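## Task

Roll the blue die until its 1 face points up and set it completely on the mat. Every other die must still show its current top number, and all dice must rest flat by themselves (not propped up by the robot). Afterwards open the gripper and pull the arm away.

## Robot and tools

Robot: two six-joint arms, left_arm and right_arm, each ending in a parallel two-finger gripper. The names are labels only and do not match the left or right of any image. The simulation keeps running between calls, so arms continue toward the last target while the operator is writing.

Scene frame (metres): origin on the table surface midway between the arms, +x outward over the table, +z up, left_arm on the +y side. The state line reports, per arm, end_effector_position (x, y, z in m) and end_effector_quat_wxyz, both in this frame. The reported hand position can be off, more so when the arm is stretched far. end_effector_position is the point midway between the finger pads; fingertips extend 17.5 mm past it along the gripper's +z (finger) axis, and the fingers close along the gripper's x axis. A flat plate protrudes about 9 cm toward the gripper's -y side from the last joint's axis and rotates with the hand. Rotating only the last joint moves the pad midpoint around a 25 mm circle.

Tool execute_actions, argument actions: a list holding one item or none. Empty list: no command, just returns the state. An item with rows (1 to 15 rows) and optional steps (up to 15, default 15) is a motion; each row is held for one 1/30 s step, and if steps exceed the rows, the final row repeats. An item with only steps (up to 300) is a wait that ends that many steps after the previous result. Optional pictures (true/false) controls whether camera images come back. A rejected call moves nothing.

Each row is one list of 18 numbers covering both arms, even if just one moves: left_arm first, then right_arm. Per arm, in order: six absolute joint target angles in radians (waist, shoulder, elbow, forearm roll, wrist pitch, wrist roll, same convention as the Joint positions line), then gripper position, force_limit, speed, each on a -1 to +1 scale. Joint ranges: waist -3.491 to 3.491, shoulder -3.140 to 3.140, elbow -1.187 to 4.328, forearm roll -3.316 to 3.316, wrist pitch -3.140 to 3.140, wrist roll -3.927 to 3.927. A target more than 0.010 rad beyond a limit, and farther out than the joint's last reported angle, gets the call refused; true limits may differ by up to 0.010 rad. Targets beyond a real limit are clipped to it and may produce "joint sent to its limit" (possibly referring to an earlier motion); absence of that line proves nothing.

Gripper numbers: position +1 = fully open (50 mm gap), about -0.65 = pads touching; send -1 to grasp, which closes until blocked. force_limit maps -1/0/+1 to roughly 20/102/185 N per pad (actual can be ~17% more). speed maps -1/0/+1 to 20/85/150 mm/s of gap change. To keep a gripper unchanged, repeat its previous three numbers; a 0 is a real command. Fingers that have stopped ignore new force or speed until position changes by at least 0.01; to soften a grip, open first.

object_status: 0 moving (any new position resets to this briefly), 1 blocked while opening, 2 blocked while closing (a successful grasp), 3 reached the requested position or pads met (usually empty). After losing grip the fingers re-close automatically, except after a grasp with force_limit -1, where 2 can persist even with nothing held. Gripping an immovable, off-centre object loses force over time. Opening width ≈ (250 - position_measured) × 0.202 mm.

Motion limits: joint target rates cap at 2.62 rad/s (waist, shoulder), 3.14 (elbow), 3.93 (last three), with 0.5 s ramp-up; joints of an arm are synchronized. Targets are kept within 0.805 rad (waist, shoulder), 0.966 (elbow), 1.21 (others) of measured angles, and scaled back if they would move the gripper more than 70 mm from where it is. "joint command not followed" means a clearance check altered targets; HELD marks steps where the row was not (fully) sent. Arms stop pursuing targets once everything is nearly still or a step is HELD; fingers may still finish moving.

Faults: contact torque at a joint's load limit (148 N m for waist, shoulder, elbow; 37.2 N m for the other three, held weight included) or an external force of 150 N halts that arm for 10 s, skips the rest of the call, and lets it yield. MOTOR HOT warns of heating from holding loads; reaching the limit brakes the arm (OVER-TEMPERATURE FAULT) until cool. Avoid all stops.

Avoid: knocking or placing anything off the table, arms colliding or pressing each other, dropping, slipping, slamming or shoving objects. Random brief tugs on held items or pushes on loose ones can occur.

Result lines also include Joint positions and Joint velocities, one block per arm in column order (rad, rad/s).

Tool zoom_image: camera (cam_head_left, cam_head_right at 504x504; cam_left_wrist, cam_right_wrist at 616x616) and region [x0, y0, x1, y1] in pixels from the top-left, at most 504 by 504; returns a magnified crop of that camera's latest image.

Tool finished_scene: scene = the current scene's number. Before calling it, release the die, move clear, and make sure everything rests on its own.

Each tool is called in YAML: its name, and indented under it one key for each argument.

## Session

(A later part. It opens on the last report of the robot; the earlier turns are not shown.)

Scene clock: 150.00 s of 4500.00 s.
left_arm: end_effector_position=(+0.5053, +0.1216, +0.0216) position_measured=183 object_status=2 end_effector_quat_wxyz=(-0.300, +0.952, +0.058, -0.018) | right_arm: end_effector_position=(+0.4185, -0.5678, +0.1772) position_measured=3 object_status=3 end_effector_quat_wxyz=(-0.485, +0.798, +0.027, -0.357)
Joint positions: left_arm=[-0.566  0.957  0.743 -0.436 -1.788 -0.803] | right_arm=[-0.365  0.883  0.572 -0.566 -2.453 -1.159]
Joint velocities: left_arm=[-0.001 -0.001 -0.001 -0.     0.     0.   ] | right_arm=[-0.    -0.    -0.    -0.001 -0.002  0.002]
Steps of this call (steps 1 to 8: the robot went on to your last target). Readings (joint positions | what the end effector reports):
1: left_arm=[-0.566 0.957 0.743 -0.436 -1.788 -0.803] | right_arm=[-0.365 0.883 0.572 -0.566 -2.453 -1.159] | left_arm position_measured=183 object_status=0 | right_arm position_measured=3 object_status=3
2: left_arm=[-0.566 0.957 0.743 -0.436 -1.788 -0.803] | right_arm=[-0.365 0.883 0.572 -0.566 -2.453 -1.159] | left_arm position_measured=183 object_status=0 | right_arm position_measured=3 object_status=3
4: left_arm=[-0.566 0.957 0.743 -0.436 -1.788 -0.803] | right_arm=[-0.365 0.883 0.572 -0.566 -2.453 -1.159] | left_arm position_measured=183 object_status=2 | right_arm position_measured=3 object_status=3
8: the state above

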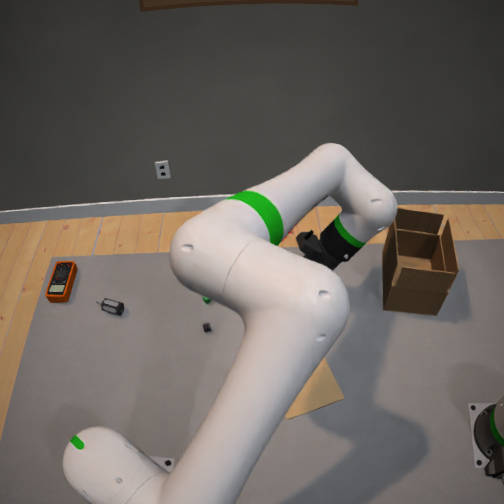

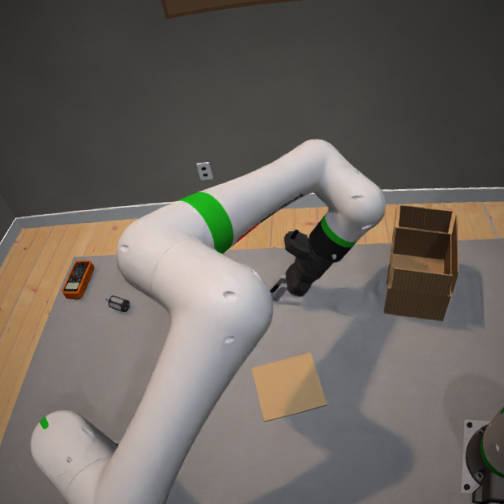

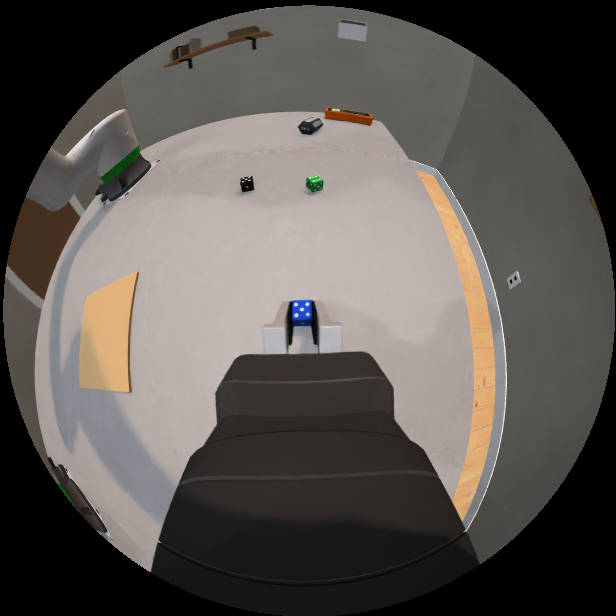

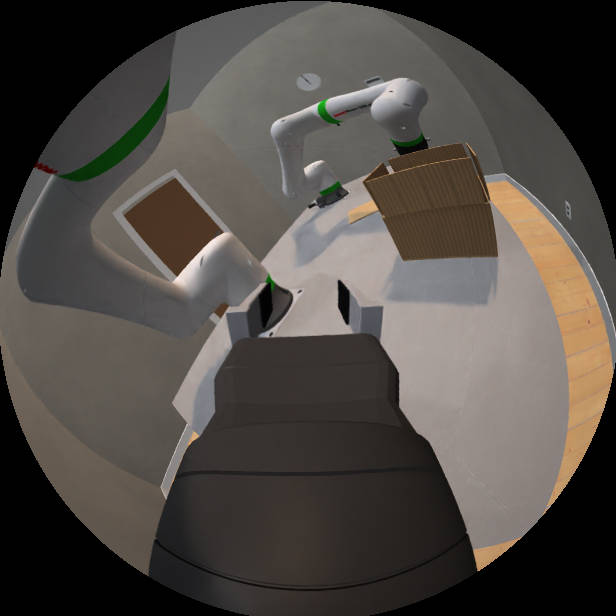

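execute_actions:
  actions:
    - {"rows": [[-0.566,0.955,0.7452,-0.4365,-1.7916,-0.8054,-1,-0.4,-0.7,-0.365,0.883,0.572,-0.566,-2.453,-1.159,1,0,0],[-0.5661,0.9505,0.7492,-0.4375,-1.7995,-0.8095,-1,-0.4,-0.7,-0.365,0.883,0.572,-0.566,-2.453,-1.159,1,0,0],[-0.5662,0.943,0.755,-0.439,-1.811,-0.8155,-1,-0.4,-0.7,-0.365,0.883,0.572,-0.566,-2.453,-1.159,1,0,0],[-0.5663,0.932,0.764,-0.441,-1.83,-0.825,-1,-0.4,-0.7,-0.365,0.883,0.572,-0.566,-2.453,-1.159,1,0,0],[-0.5664,0.9197,0.7746,-0.444,-1.8504,-0.8359,-1,-0.4,-0.7,-0.365,0.883,0.572,-0.566,-2.453,-1.159,1,0,0],[-0.5664,0.90,0.7746,-0.444,-1.8504,-0.8359,-1,-0.4,-0.7,-0.365,0.883,0.572,-0.566,-2.453,-1.159,1,0,0],[-0.5664,0.88,0.7746,-0.444,-1.8504,-0.8359,-1,-0.4,-0.7,-0.365,0.883,0.572,-0.566,-2.453,-1.159,1,0,0],[-0.5664,0.86,0.7746,-0.444,-1.8504,-0.8359,-1,-0.4,-0.7,-0.365,0.883,0.572,-0.566,-2.453,-1.159,1,0,0],[-0.348,0.48,0.09,0.168,-1.604,-1.73,-1,-0.4,-0.7,-0.365,0.883,0.572,-0.566,-2.453,-1.159,1,0,0]], "steps": 15}
  pictures: false

execute_actions:
  actions:
    - {"steps": 14}
  pictures: false

execute_actions:
  actions:
    - {"rows": [[-0.1304,0.3594,-0.5954,0.78,-1.3583,-2.6226,-1,-0.4,-0.7,-0.365,0.883,0.572,-0.566,-2.453,-1.159,1,0,0]], "steps": 15}
  pictures: false

execute_actions:
  actions:
    - {"steps": 18}

Scene clock: 199.30 s of 4500.00 s.
left_arm: end_effector_position=(+0.4900, +0.1208, +0.1244) position_measured=183 object_status=2 end_effector_quat_wxyz=(-0.226, +0.973, -0.001, -0.036) | right_arm: end_effector_position=(+0.4185, -0.5678, +0.1772) position_measured=3 object_status=3 end_effector_quat_wxyz=(-0.485, +0.798, +0.027, -0.357)
Joint positions: left_arm=[-0.529  0.742  0.654 -0.335 -1.803 -0.987] | right_arm=[-0.365  0.883  0.572 -0.566 -2.453 -1.159]
Joint velocities: left_arm=[ 0.37  -0.694 -1.177  1.047  0.439 -1.503] | right_arm=[ 0.002 -0.001  0.    -0.001  0.     0.001]
Steps of this call (steps 1 to 15: the robot went on to your last target; steps 16 to 90: nothing new was sent; then 45.80 s passed at rest; steps 91 to 105: all 15 steps of this action). Readings (joint positions | what the end effector reports):
91: left_arm=[-0.566 0.957 0.743 -0.436 -1.788 -0.803] | right_arm=[-0.365 0.883 0.572 -0.566 -2.453 -1.159] | left_arm position_measured=183 object_status=2 | right_arm position_measured=3 object_status=3
92: left_arm=[-0.566 0.956 0.744 -0.436 -1.790 -0.804] | right_arm=[-0.365 0.883 0.572 -0.566 -2.453 -1.159] | left_arm position_measured=183 object_status=2 | right_arm position_measured=3 object_status=3
94: left_arm=[-0.566 0.947 0.752 -0.438 -1.804 -0.812] | right_arm=[-0.365 0.883 0.572 -0.566 -2.453 -1.159] | left_arm position_measured=183 object_status=2 | right_arm position_measured=3 object_status=3
98: left_arm=[-0.566 0.904 0.774 -0.444 -1.849 -0.835] | right_arm=[-0.365 0.883 0.572 -0.566 -2.453 -1.159] | left_arm position_measured=183 object_status=2 | right_arm position_measured=3 object_status=3
105: the state above

Scene clock: 199.77 s of 4500.00 s.
left_arm: end_effector_position=(+0.3656, +0.1196, +0.1050) position_measured=183 object_status=2 end_effector_quat_wxyz=(+0.051, +0.938, -0.266, -0.218) | right_arm: end_effector_position=(+0.4185, -0.5678, +0.1772) position_measured=3 object_status=3 end_effector_quat_wxyz=(-0.485, +0.798, +0.027, -0.357)
Joint positions: left_arm=[-0.35   0.483  0.095  0.163 -1.606 -1.723] | right_arm=[-0.365  0.883  0.572 -0.566 -2.453 -1.159]
Joint velocities: left_arm=[ 0.074 -0.104 -0.227  0.202  0.08  -0.298] | right_arm=[ 0.     0.     0.     0.001  0.    -0.001]
Steps of this call (steps 1 to 14: the robot went on to your last target). Readings (joint positions | what the end effector reports):
1: left_arm=[-0.516 0.719 0.611 -0.296 -1.787 -1.043] | right_arm=[-0.365 0.883 0.572 -0.566 -2.453 -1.159] | left_arm position_measured=183 object_status=2 | right_arm position_measured=3 object_status=3
2: left_arm=[-0.500 0.696 0.562 -0.252 -1.769 -1.107] | right_arm=[-0.365 0.883 0.572 -0.566 -2.453 -1.159] | left_arm position_measured=183 object_status=2 | right_arm position_measured=3 object_status=3
4: left_arm=[-0.468 0.650 0.461 -0.163 -1.734 -1.240] | right_arm=[-0.365 0.883 0.572 -0.566 -2.453 -1.159] | left_arm position_measured=183 object_status=2 | right_arm position_measured=3 object_status=3
8: left_arm=[-0.403 0.557 0.259 0.017 -1.663 -1.506] | right_arm=[-0.365 0.883 0.572 -0.566 -2.453 -1.159] | left_arm position_measured=183 object_status=2 | right_arm position_measured=3 object_status=3
14: the state above

Scene clock: 200.27 s of 4500.00 s.
left_arm: end_effector_position=(+0.2742, +0.0910, +0.0677) position_measured=183 object_status=2 end_effector_quat_wxyz=(+0.372, +0.835, -0.345, -0.210) | right_arm: end_effector_position=(+0.4185, -0.5678, +0.1772) position_measured=3 object_status=3 end_effector_quat_wxyz=(-0.485, +0.798, +0.027, -0.357)
Joint positions: left_arm=[-0.169  0.38  -0.473  0.67  -1.402 -2.462] | right_arm=[-0.365  0.883  0.572 -0.566 -2.453 -1.159]
Joint velocities: left_arm=[ 0.38  -0.203 -1.192  1.064  0.427 -1.549] | right_arm=[-0.     0.001 -0.    -0.001 -0.     0.002]
Steps of this call (steps 1 to 15: all 15 steps of this action). Readings (joint positions | what the end effector reports):
1: left_arm=[-0.348 0.480 0.091 0.168 -1.604 -1.729] | right_arm=[-0.365 0.883 0.572 -0.566 -2.453 -1.159] | left_arm position_measured=183 object_status=2 | right_arm position_measured=3 object_status=3
2: left_arm=[-0.347 0.479 0.085 0.173 -1.602 -1.737] | right_arm=[-0.365 0.883 0.572 -0.566 -2.453 -1.159] | left_arm position_measured=183 object_status=2 | right_arm position_measured=3 object_status=3
4: left_arm=[-0.337 0.473 0.055 0.199 -1.591 -1.776] | right_arm=[-0.365 0.883 0.572 -0.566 -2.453 -1.159] | left_arm position_measured=183 object_status=2 | right_arm position_measured=3 object_status=3
8: left_arm=[-0.293 0.447 -0.085 0.324 -1.542 -1.958] | right_arm=[-0.365 0.883 0.572 -0.566 -2.453 -1.159] | left_arm position_measured=183 object_status=2 | right_arm position_measured=3 object_status=3
15: the state above

Scene clock: 200.87 s of 4500.00 s.
left_arm: end_effector_position=(+0.2656, +0.0887, +0.0620) position_measured=183 object_status=2 end_effector_quat_wxyz=(+0.427, +0.819, -0.340, -0.177) | right_arm: end_effector_position=(+0.4185, -0.5678, +0.1772) position_measured=3 object_status=3 end_effector_quat_wxyz=(-0.485, +0.798, +0.027, -0.357)
Joint positions: left_arm=[-0.13   0.359 -0.595  0.78  -1.358 -2.623] | right_arm=[-0.365  0.883  0.572 -0.566 -2.453 -1.159]
Joint velocities: left_arm=[-0.  0. -0. -0. -0. -0.] | right_arm=[ 0.    -0.    -0.    -0.    -0.001  0.001]
Steps of this call (steps 1 to 18: the robot went on to your last target). Readings (joint positions | what the end effector reports):
1: left_arm=[-0.158 0.374 -0.510 0.703 -1.389 -2.511] | right_arm=[-0.365 0.883 0.572 -0.566 -2.453 -1.159] | left_arm position_measured=183 object_status=2 | right_arm position_measured=3 object_status=3
2: left_arm=[-0.148 0.369 -0.540 0.731 -1.378 -2.550] | right_arm=[-0.365 0.883 0.572 -0.566 -2.453 -1.159] | left_arm position_measured=183 object_status=2 | right_arm position_measured=3 object_status=3
4: left_arm=[-0.135 0.362 -0.580 0.767 -1.364 -2.603] | right_arm=[-0.365 0.883 0.572 -0.566 -2.453 -1.159] | left_arm position_measured=183 object_status=2 | right_arm position_measured=3 object_status=3
8: left_arm=[-0.131 0.359 -0.595 0.780 -1.358 -2.622] | right_arm=[-0.365 0.883 0.572 -0.566 -2.453 -1.159] | left_arm position_measured=183 object_status=2 | right_arm position_measured=3 object_status=3
18: the state above

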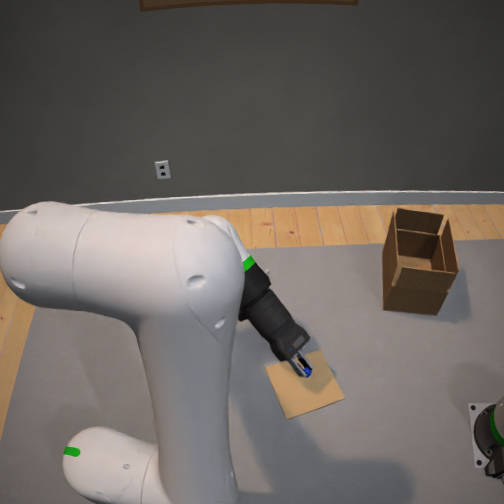

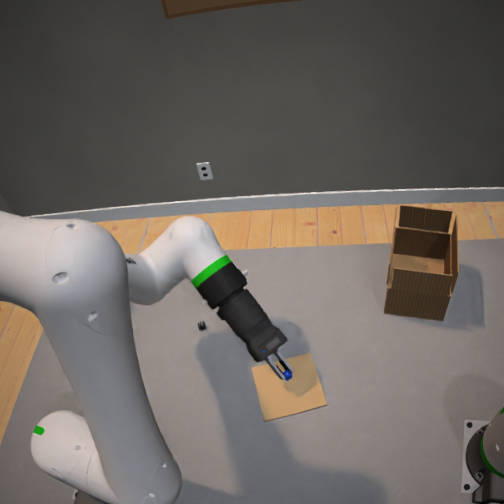

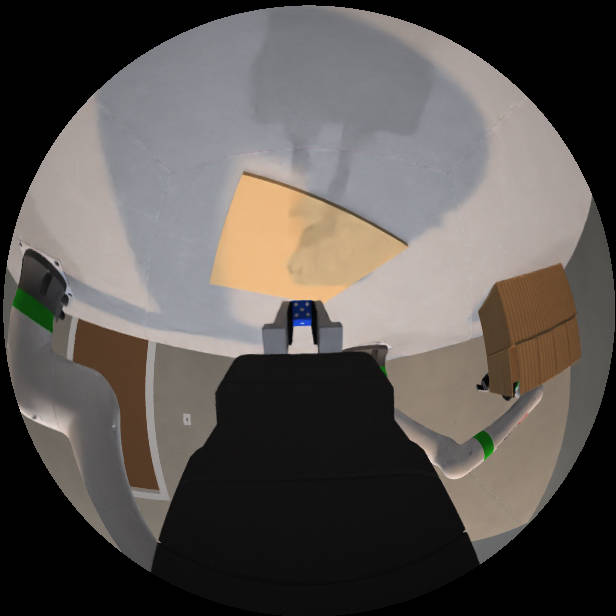

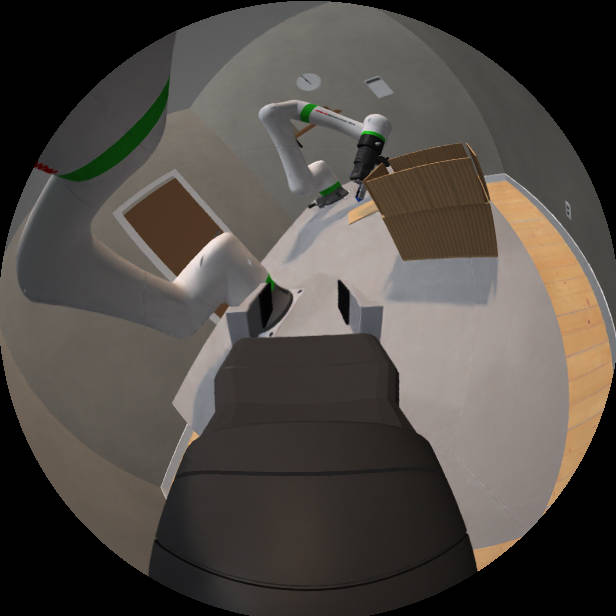

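execute_actions:
  actions:
    - {"rows": [[-0.134,0.4267,-0.6128,0.7978,-1.2972,-2.6833,-1,-0.4,-0.7,-0.365,0.883,0.572,-0.566,-2.453,-1.159,1,0,0]], "steps": 12}

zoom_image:
  camera: "cam_left_wrist"
  region: [242, 200, 382, 340]

zoom_image:
  camera: "cam_head_right"
  region: [262, 355, 322, 415]

Scene clock: 206.97 s of 4500.00 s.
left_arm: end_effector_position=(+0.2659, +0.0885, +0.0261) position_measured=183 object_status=2 end_effector_quat_wxyz=(+0.427, +0.819, -0.340, -0.177) | right_arm: end_effector_position=(+0.4185, -0.5678, +0.1772) position_measured=3 object_status=3 end_effector_quat_wxyz=(-0.485, +0.798, +0.027, -0.357)
Joint positions: left_arm=[-0.134  0.427 -0.613  0.798 -1.297 -2.683] | right_arm=[-0.365  0.883  0.572 -0.566 -2.453 -1.159]
Joint velocities: left_arm=[ 0.001  0.001  0.001  0.     0.    -0.001] | right_arm=[ 0.    -0.     0.    -0.     0.001  0.001]
Steps of this call (steps 1 to 15: the robot went on to your last target; steps 16 to 90: nothing new was sent; then 2.70 s passed at rest; steps 91 to 102: all 12 steps of this action). Readings (joint positions | what the end effector reports):
91: left_arm=[-0.130 0.360 -0.595 0.780 -1.358 -2.623] | right_arm=[-0.365 0.883 0.572 -0.566 -2.453 -1.159] | left_arm position_measured=183 object_status=2 | right_arm position_measured=3 object_status=3
92: left_arm=[-0.130 0.363 -0.596 0.781 -1.355 -2.626] | right_arm=[-0.365 0.883 0.572 -0.566 -2.453 -1.159] | left_arm position_measured=183 object_status=2 | right_arm position_measured=3 object_status=3
94: left_arm=[-0.132 0.387 -0.602 0.787 -1.334 -2.647] | right_arm=[-0.365 0.883 0.572 -0.566 -2.453 -1.159] | left_arm position_measured=183 object_status=2 | right_arm position_measured=3 object_status=3
98: left_arm=[-0.134 0.426 -0.613 0.798 -1.297 -2.683] | right_arm=[-0.365 0.883 0.572 -0.566 -2.453 -1.159] | left_arm position_measured=183 object_status=2 | right_arm position_measured=3 object_status=3
102: the state above

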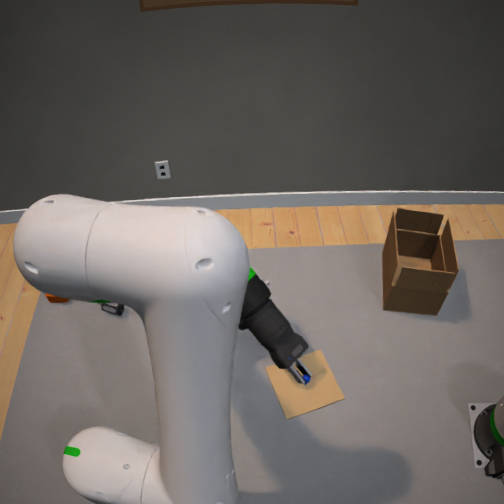

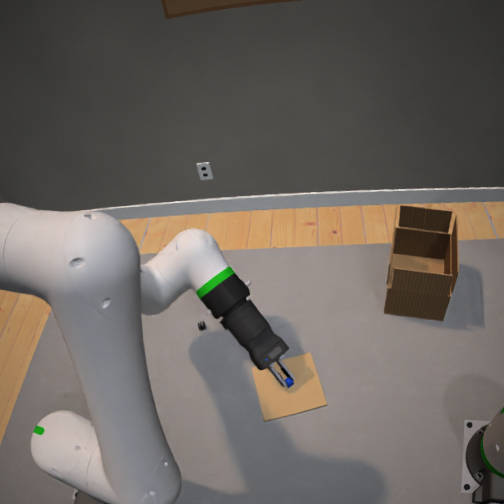

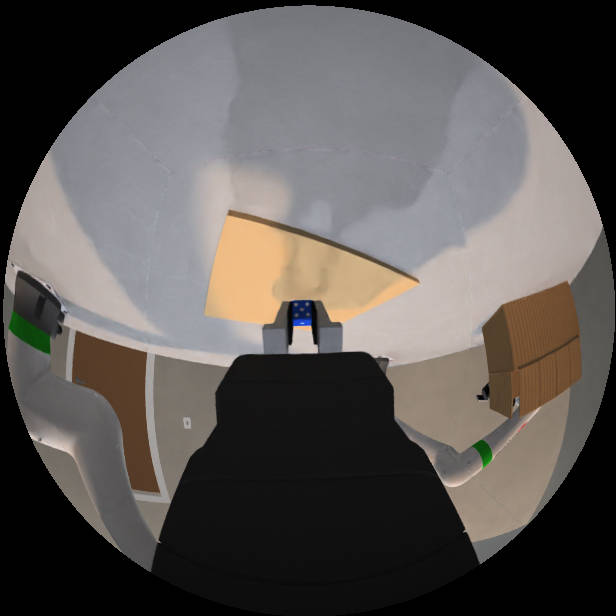

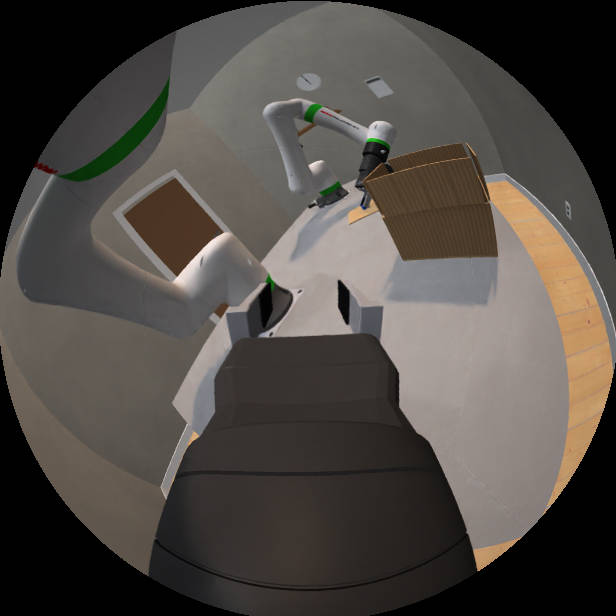

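Region (242, 200, 382, 340) of cam_left_wrist's 616x616 image, scaled by 3.600, with more detail than that image has.

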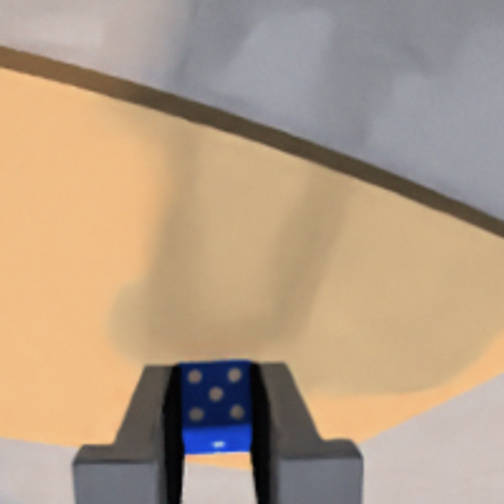

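Region (262, 355, 322, 415) of cam_head_right's 504x504 image, scaled by 8.400, with more detail than that image has.

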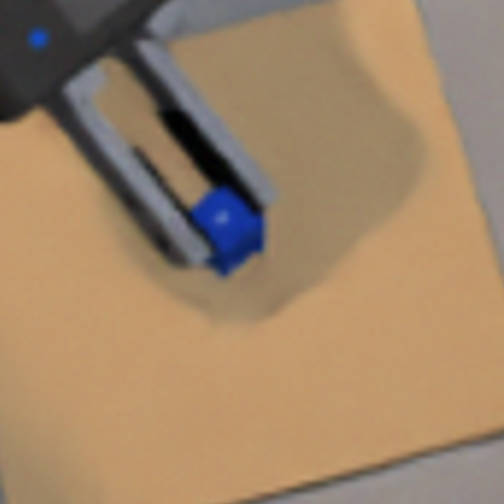

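execute_actions:
  actions:
    - {"rows": [[-0.1341,0.4286,-0.6133,0.7983,-1.2955,-2.685,-1,-0.4,-0.7,-0.365,0.883,0.572,-0.566,-2.453,-1.159,1,0,0],[-0.1341,0.4286,-0.6133,0.7983,-1.2955,-2.685,-1,-0.4,-0.7,-0.365,0.883,0.572,-0.566,-2.453,-1.159,1,0,0],[-0.1342,0.4305,-0.6137,0.7988,-1.2938,-2.6867,-1,-0.4,-0.7,-0.365,0.883,0.572,-0.566,-2.453,-1.159,1,0,0],[-0.1342,0.4305,-0.6137,0.7988,-1.2938,-2.6867,-1,-0.4,-0.7,-0.365,0.883,0.572,-0.566,-2.453,-1.159,1,0,0],[-0.1343,0.4323,-0.6142,0.7993,-1.2921,-2.6883,-1,-0.4,-0.7,-0.365,0.883,0.572,-0.566,-2.453,-1.159,1,0,0],[-0.1343,0.4323,-0.6142,0.7993,-1.2921,-2.6883,-1,-0.4,-0.7,-0.365,0.883,0.572,-0.566,-2.453,-1.159,1,0,0],[-0.1344,0.4342,-0.6147,0.7998,-1.2904,-2.69,-1,-0.4,-0.7,-0.365,0.883,0.572,-0.566,-2.453,-1.159,1,0,0]], "steps": 12}

zoom_image:
  camera: "cam_left_wrist"
  region: [242, 200, 382, 340]

zoom_image:
  camera: "cam_right_wrist"
  region: [345, 190, 385, 230]

Scene clock: 216.20 s of 4500.00 s.
left_arm: end_effector_position=(+0.2657, +0.0886, +0.0222) position_measured=183 object_status=2 end_effector_quat_wxyz=(+0.427, +0.819, -0.340, -0.177) | right_arm: end_effector_position=(+0.4185, -0.5678, +0.1772) position_measured=3 object_status=3 end_effector_quat_wxyz=(-0.485, +0.798, +0.027, -0.357)
Joint positions: left_arm=[-0.134  0.434 -0.615  0.8   -1.291 -2.69 ] | right_arm=[-0.365  0.883  0.572 -0.566 -2.453 -1.159]
Joint velocities: left_arm=[-0.001  0.001 -0.001  0.     0.002  0.   ] | right_arm=[ 0.    -0.    -0.    -0.001 -0.     0.   ]
Steps of this call (steps 1 to 15: the robot went on to your last target; steps 16 to 90: nothing new was sent; then 5.83 s passed at rest; steps 91 to 102: all 12 steps of this action). Readings (joint positions | what the end effector reports):
91: left_arm=[-0.134 0.427 -0.613 0.798 -1.297 -2.683] | right_arm=[-0.365 0.883 0.572 -0.566 -2.453 -1.159] | left_arm position_measured=183 object_status=2 | right_arm position_measured=3 object_status=3
92: left_arm=[-0.134 0.428 -0.613 0.798 -1.297 -2.685] | right_arm=[-0.365 0.883 0.572 -0.566 -2.453 -1.159] | left_arm position_measured=183 object_status=2 | right_arm position_measured=3 object_status=3
94: left_arm=[-0.134 0.430 -0.613 0.798 -1.295 -2.686] | right_arm=[-0.365 0.883 0.572 -0.566 -2.453 -1.159] | left_arm position_measured=183 object_status=2 | right_arm position_measured=3 object_status=3
98: left_arm=[-0.134 0.434 -0.614 0.800 -1.291 -2.689] | right_arm=[-0.365 0.883 0.572 -0.566 -2.453 -1.159] | left_arm position_measured=183 object_status=2 | right_arm position_measured=3 object_status=3
102: the state above

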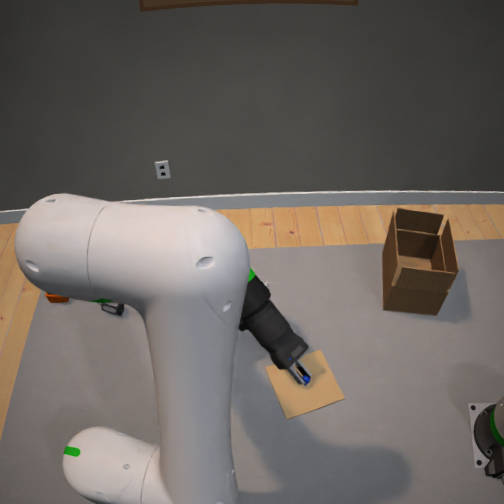

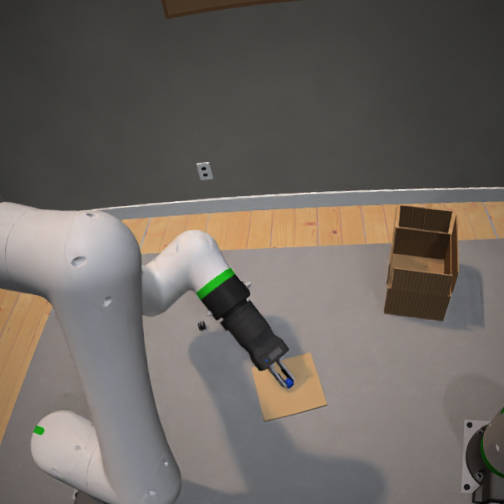

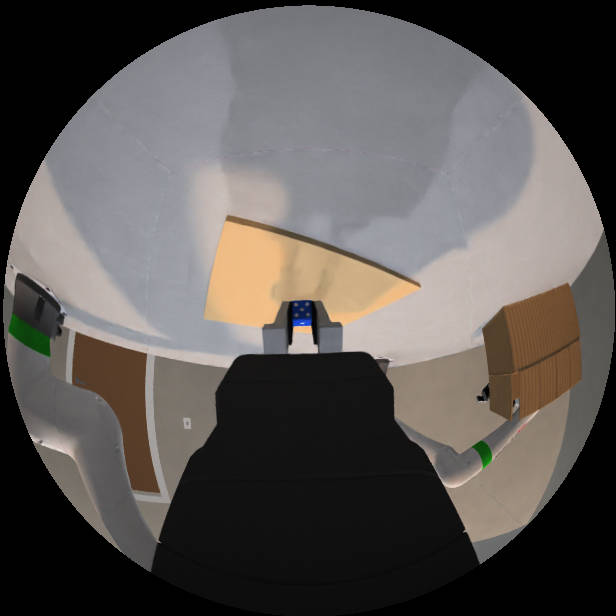

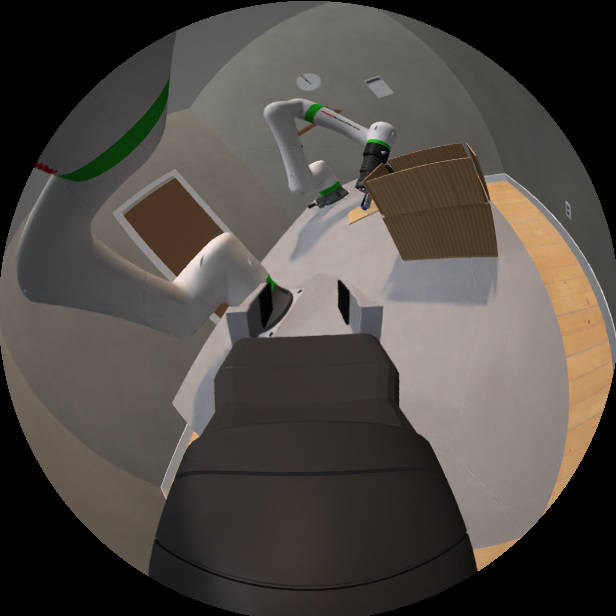

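Region (242, 200, 382, 340) of cam_left_wrist's 616x616 image, scaled by 3.600, with more detail than that image has.

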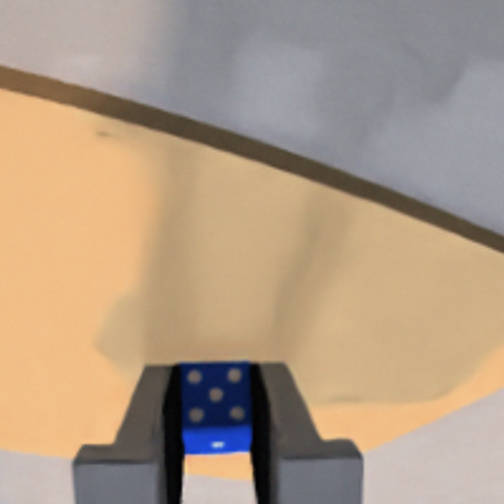

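Region (345, 190, 385, 230) of cam_right_wrist's 616x616 image, scaled by 12.600, with more detail than that image has.

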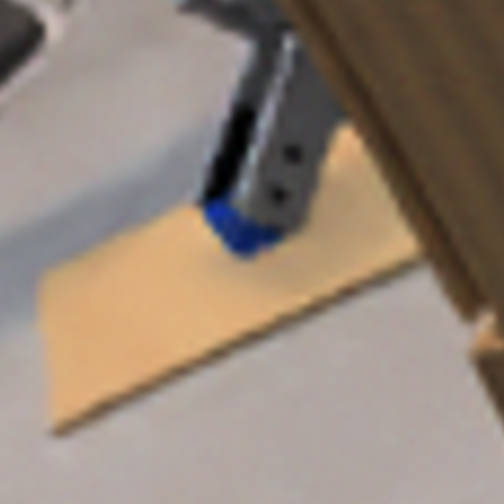

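execute_actions:
  actions:
    - {"rows": [[-0.1344,0.4342,-0.6147,0.7998,-1.2904,-2.69,0.4,-0.4,-0.6,-0.365,0.883,0.572,-0.566,-2.453,-1.159,1,0,0]], "steps": 13}
  pictures: false

execute_actions:
  actions:
    - {"rows": [[-0.1304,0.3594,-0.5954,0.78,-1.3583,-2.6226,0.4,-0.4,-0.6,-0.365,0.883,0.572,-0.566,-2.453,-1.159,1,0,0],[-0.1304,0.3594,-0.5954,0.78,-1.3583,-2.6226,0.4,-0.4,-0.6,-0.365,0.883,0.572,-0.566,-2.453,-1.159,1,0,0],[-0.1304,0.3594,-0.5954,0.78,-1.3583,-2.6226,0.4,-0.4,-0.6,-0.365,0.883,0.572,-0.566,-2.453,-1.159,1,0,0],[-0.1304,0.3594,-0.5954,0.78,-1.3583,-2.6226,0.4,-0.4,-0.6,-0.365,0.883,0.572,-0.566,-2.453,-1.159,1,0,0],[-0.1304,0.3594,-0.5954,0.78,-1.3583,-2.6226,0.4,-0.4,-0.6,-0.365,0.883,0.572,-0.566,-2.453,-1.159,1,0,0],[0.0,0.05,-0.45,0.7,-1.5,-2.5,0.4,-0.4,-0.6,-0.365,0.883,0.572,-0.566,-2.453,-1.159,1,0,0]], "steps": 15}
  pictures: false

execute_actions:
  actions:
    - {"steps": 12}

zoom_image:
  camera: "cam_head_right"
  region: [180, 280, 340, 430]

Scene clock: 226.80 s of 4500.00 s.
left_arm: end_effector_position=(+0.2656, +0.0887, +0.0219) position_measured=92 object_status=0 end_effector_quat_wxyz=(+0.426, +0.820, -0.340, -0.177) | right_arm: end_effector_position=(+0.4185, -0.5678, +0.1772) position_measured=3 object_status=3 end_effector_quat_wxyz=(-0.485, +0.798, +0.027, -0.357)
Joint positions: left_arm=[-0.134  0.434 -0.615  0.8   -1.29  -2.69 ] | right_arm=[-0.365  0.883  0.572 -0.566 -2.453 -1.159]
Joint velocities: left_arm=[ 0.001 -0.    -0.    -0.    -0.002 -0.   ] | right_arm=[ 0.    -0.     0.    -0.001  0.    -0.001]
Steps of this call (steps 1 to 15: the robot went on to your last target; steps 16 to 90: nothing new was sent; then 7.17 s passed at rest; steps 91 to 103: all 13 steps of this action). Readings (joint positions | what the end effector reports):
91: left_arm=[-0.134 0.434 -0.615 0.800 -1.290 -2.690] | right_arm=[-0.365 0.883 0.572 -0.566 -2.453 -1.159] | left_arm position_measured=179 object_status=0 | right_arm position_measured=3 object_status=3
92: left_arm=[-0.134 0.434 -0.615 0.800 -1.290 -2.690] | right_arm=[-0.365 0.883 0.572 -0.566 -2.453 -1.159] | left_arm position_measured=172 object_status=0 | right_arm position_measured=3 object_status=3
94: left_arm=[-0.134 0.434 -0.615 0.800 -1.290 -2.690] | right_arm=[-0.365 0.883 0.572 -0.566 -2.453 -1.159] | left_arm position_measured=157 object_status=0 | right_arm position_measured=3 object_status=3
98: left_arm=[-0.134 0.434 -0.615 0.800 -1.290 -2.690] | right_arm=[-0.365 0.883 0.572 -0.566 -2.453 -1.159] | left_arm position_measured=126 object_status=0 | right_arm position_measured=3 object_status=3
103: the state above

Scene clock: 227.30 s of 4500.00 s.
left_arm: end_effector_position=(+0.3186, +0.1139, +0.1648) position_measured=92 object_status=3 end_effector_quat_wxyz=(+0.401, +0.839, -0.357, -0.089) | right_arm: end_effector_position=(+0.4185, -0.5678, +0.1772) position_measured=3 object_status=3 end_effector_quat_wxyz=(-0.485, +0.798, +0.027, -0.357)
Joint positions: left_arm=[-0.045  0.148 -0.498  0.725 -1.455 -2.539] | right_arm=[-0.365  0.883  0.572 -0.566 -2.453 -1.159]
Joint velocities: left_arm=[ 0.371 -0.812  0.394 -0.209 -0.368  0.322] | right_arm=[ 0.    -0.    -0.     0.     0.001 -0.001]
Steps of this call (steps 1 to 15: all 15 steps of this action). Readings (joint positions | what the end effector reports):
1: left_arm=[-0.134 0.434 -0.615 0.800 -1.290 -2.690] | right_arm=[-0.365 0.883 0.572 -0.566 -2.453 -1.159] | left_arm position_measured=92 object_status=0 | right_arm position_measured=3 object_status=3
2: left_arm=[-0.134 0.431 -0.614 0.799 -1.293 -2.688] | right_arm=[-0.365 0.883 0.572 -0.566 -2.453 -1.159] | left_arm position_measured=92 object_status=0 | right_arm position_measured=3 object_status=3
4: left_arm=[-0.133 0.407 -0.608 0.793 -1.315 -2.665] | right_arm=[-0.365 0.883 0.572 -0.566 -2.453 -1.159] | left_arm position_measured=92 object_status=0 | right_arm position_measured=3 object_status=3
8: left_arm=[-0.125 0.338 -0.587 0.774 -1.369 -2.614] | right_arm=[-0.365 0.883 0.572 -0.566 -2.453 -1.159] | left_arm position_measured=92 object_status=3 | right_arm position_measured=3 object_status=3
15: the state above

Scene clock: 227.70 s of 4500.00 s.
left_arm: end_effector_position=(+0.3347, +0.1315, +0.2139) position_measured=92 object_status=3 end_effector_quat_wxyz=(+0.382, +0.850, -0.359, -0.047) | right_arm: end_effector_position=(+0.4185, -0.5678, +0.1772) position_measured=3 object_status=3 end_effector_quat_wxyz=(-0.485, +0.798, +0.027, -0.357)
Joint positions: left_arm=[-0.    0.05 -0.45  0.7  -1.5  -2.5 ] | right_arm=[-0.365  0.883  0.572 -0.566 -2.453 -1.159]
Joint velocities: left_arm=[-0.001 -0.001  0.    -0.001 -0.    -0.   ] | right_arm=[ 0.001  0.001 -0.     0.001  0.001 -0.002]
Steps of this call (steps 1 to 12: the robot went on to your last target). Readings (joint positions | what the end effector reports):
1: left_arm=[-0.032 0.120 -0.484 0.718 -1.468 -2.528] | right_arm=[-0.365 0.883 0.572 -0.566 -2.453 -1.159] | left_arm position_measured=92 object_status=3 | right_arm position_measured=3 object_status=3
2: left_arm=[-0.021 0.095 -0.472 0.712 -1.479 -2.518] | right_arm=[-0.365 0.883 0.572 -0.566 -2.453 -1.159] | left_arm position_measured=92 object_status=3 | right_arm position_measured=3 object_status=3
4: left_arm=[-0.005 0.062 -0.456 0.703 -1.495 -2.505] | right_arm=[-0.365 0.883 0.572 -0.566 -2.453 -1.159] | left_arm position_measured=92 object_status=3 | right_arm position_measured=3 object_status=3
8: left_arm=[-0.000 0.050 -0.450 0.700 -1.500 -2.500] | right_arm=[-0.365 0.883 0.572 -0.566 -2.453 -1.159] | left_arm position_measured=92 object_status=3 | right_arm position_measured=3 object_status=3
12: the state above

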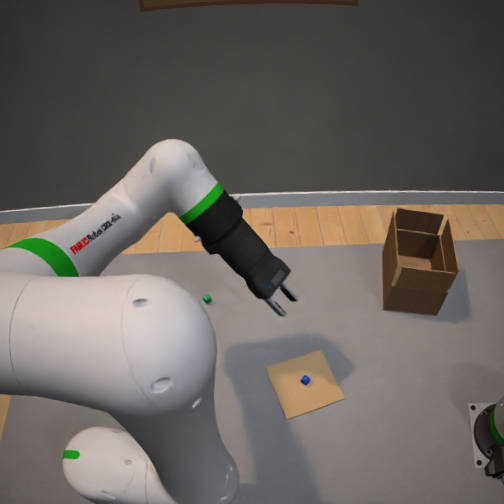

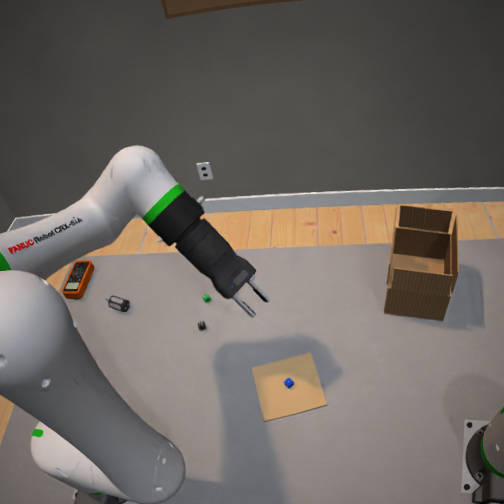

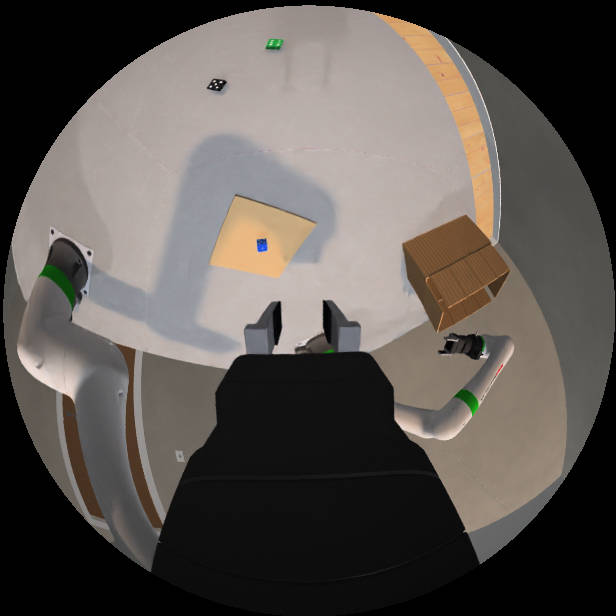

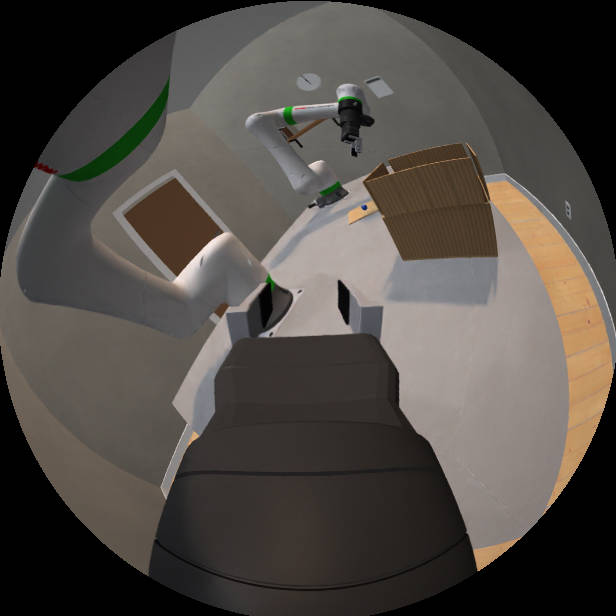

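Region (180, 280, 340, 430) of cam_head_right's 504x504 image, scaled by 3.150, with more detail than that image has; it fills the top 472 rows of this view, and the rest is white.

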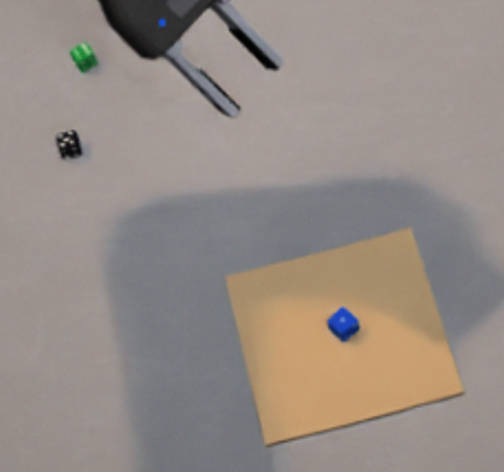

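finished_scene:
  scene: 1

The scene is finished: the task was done.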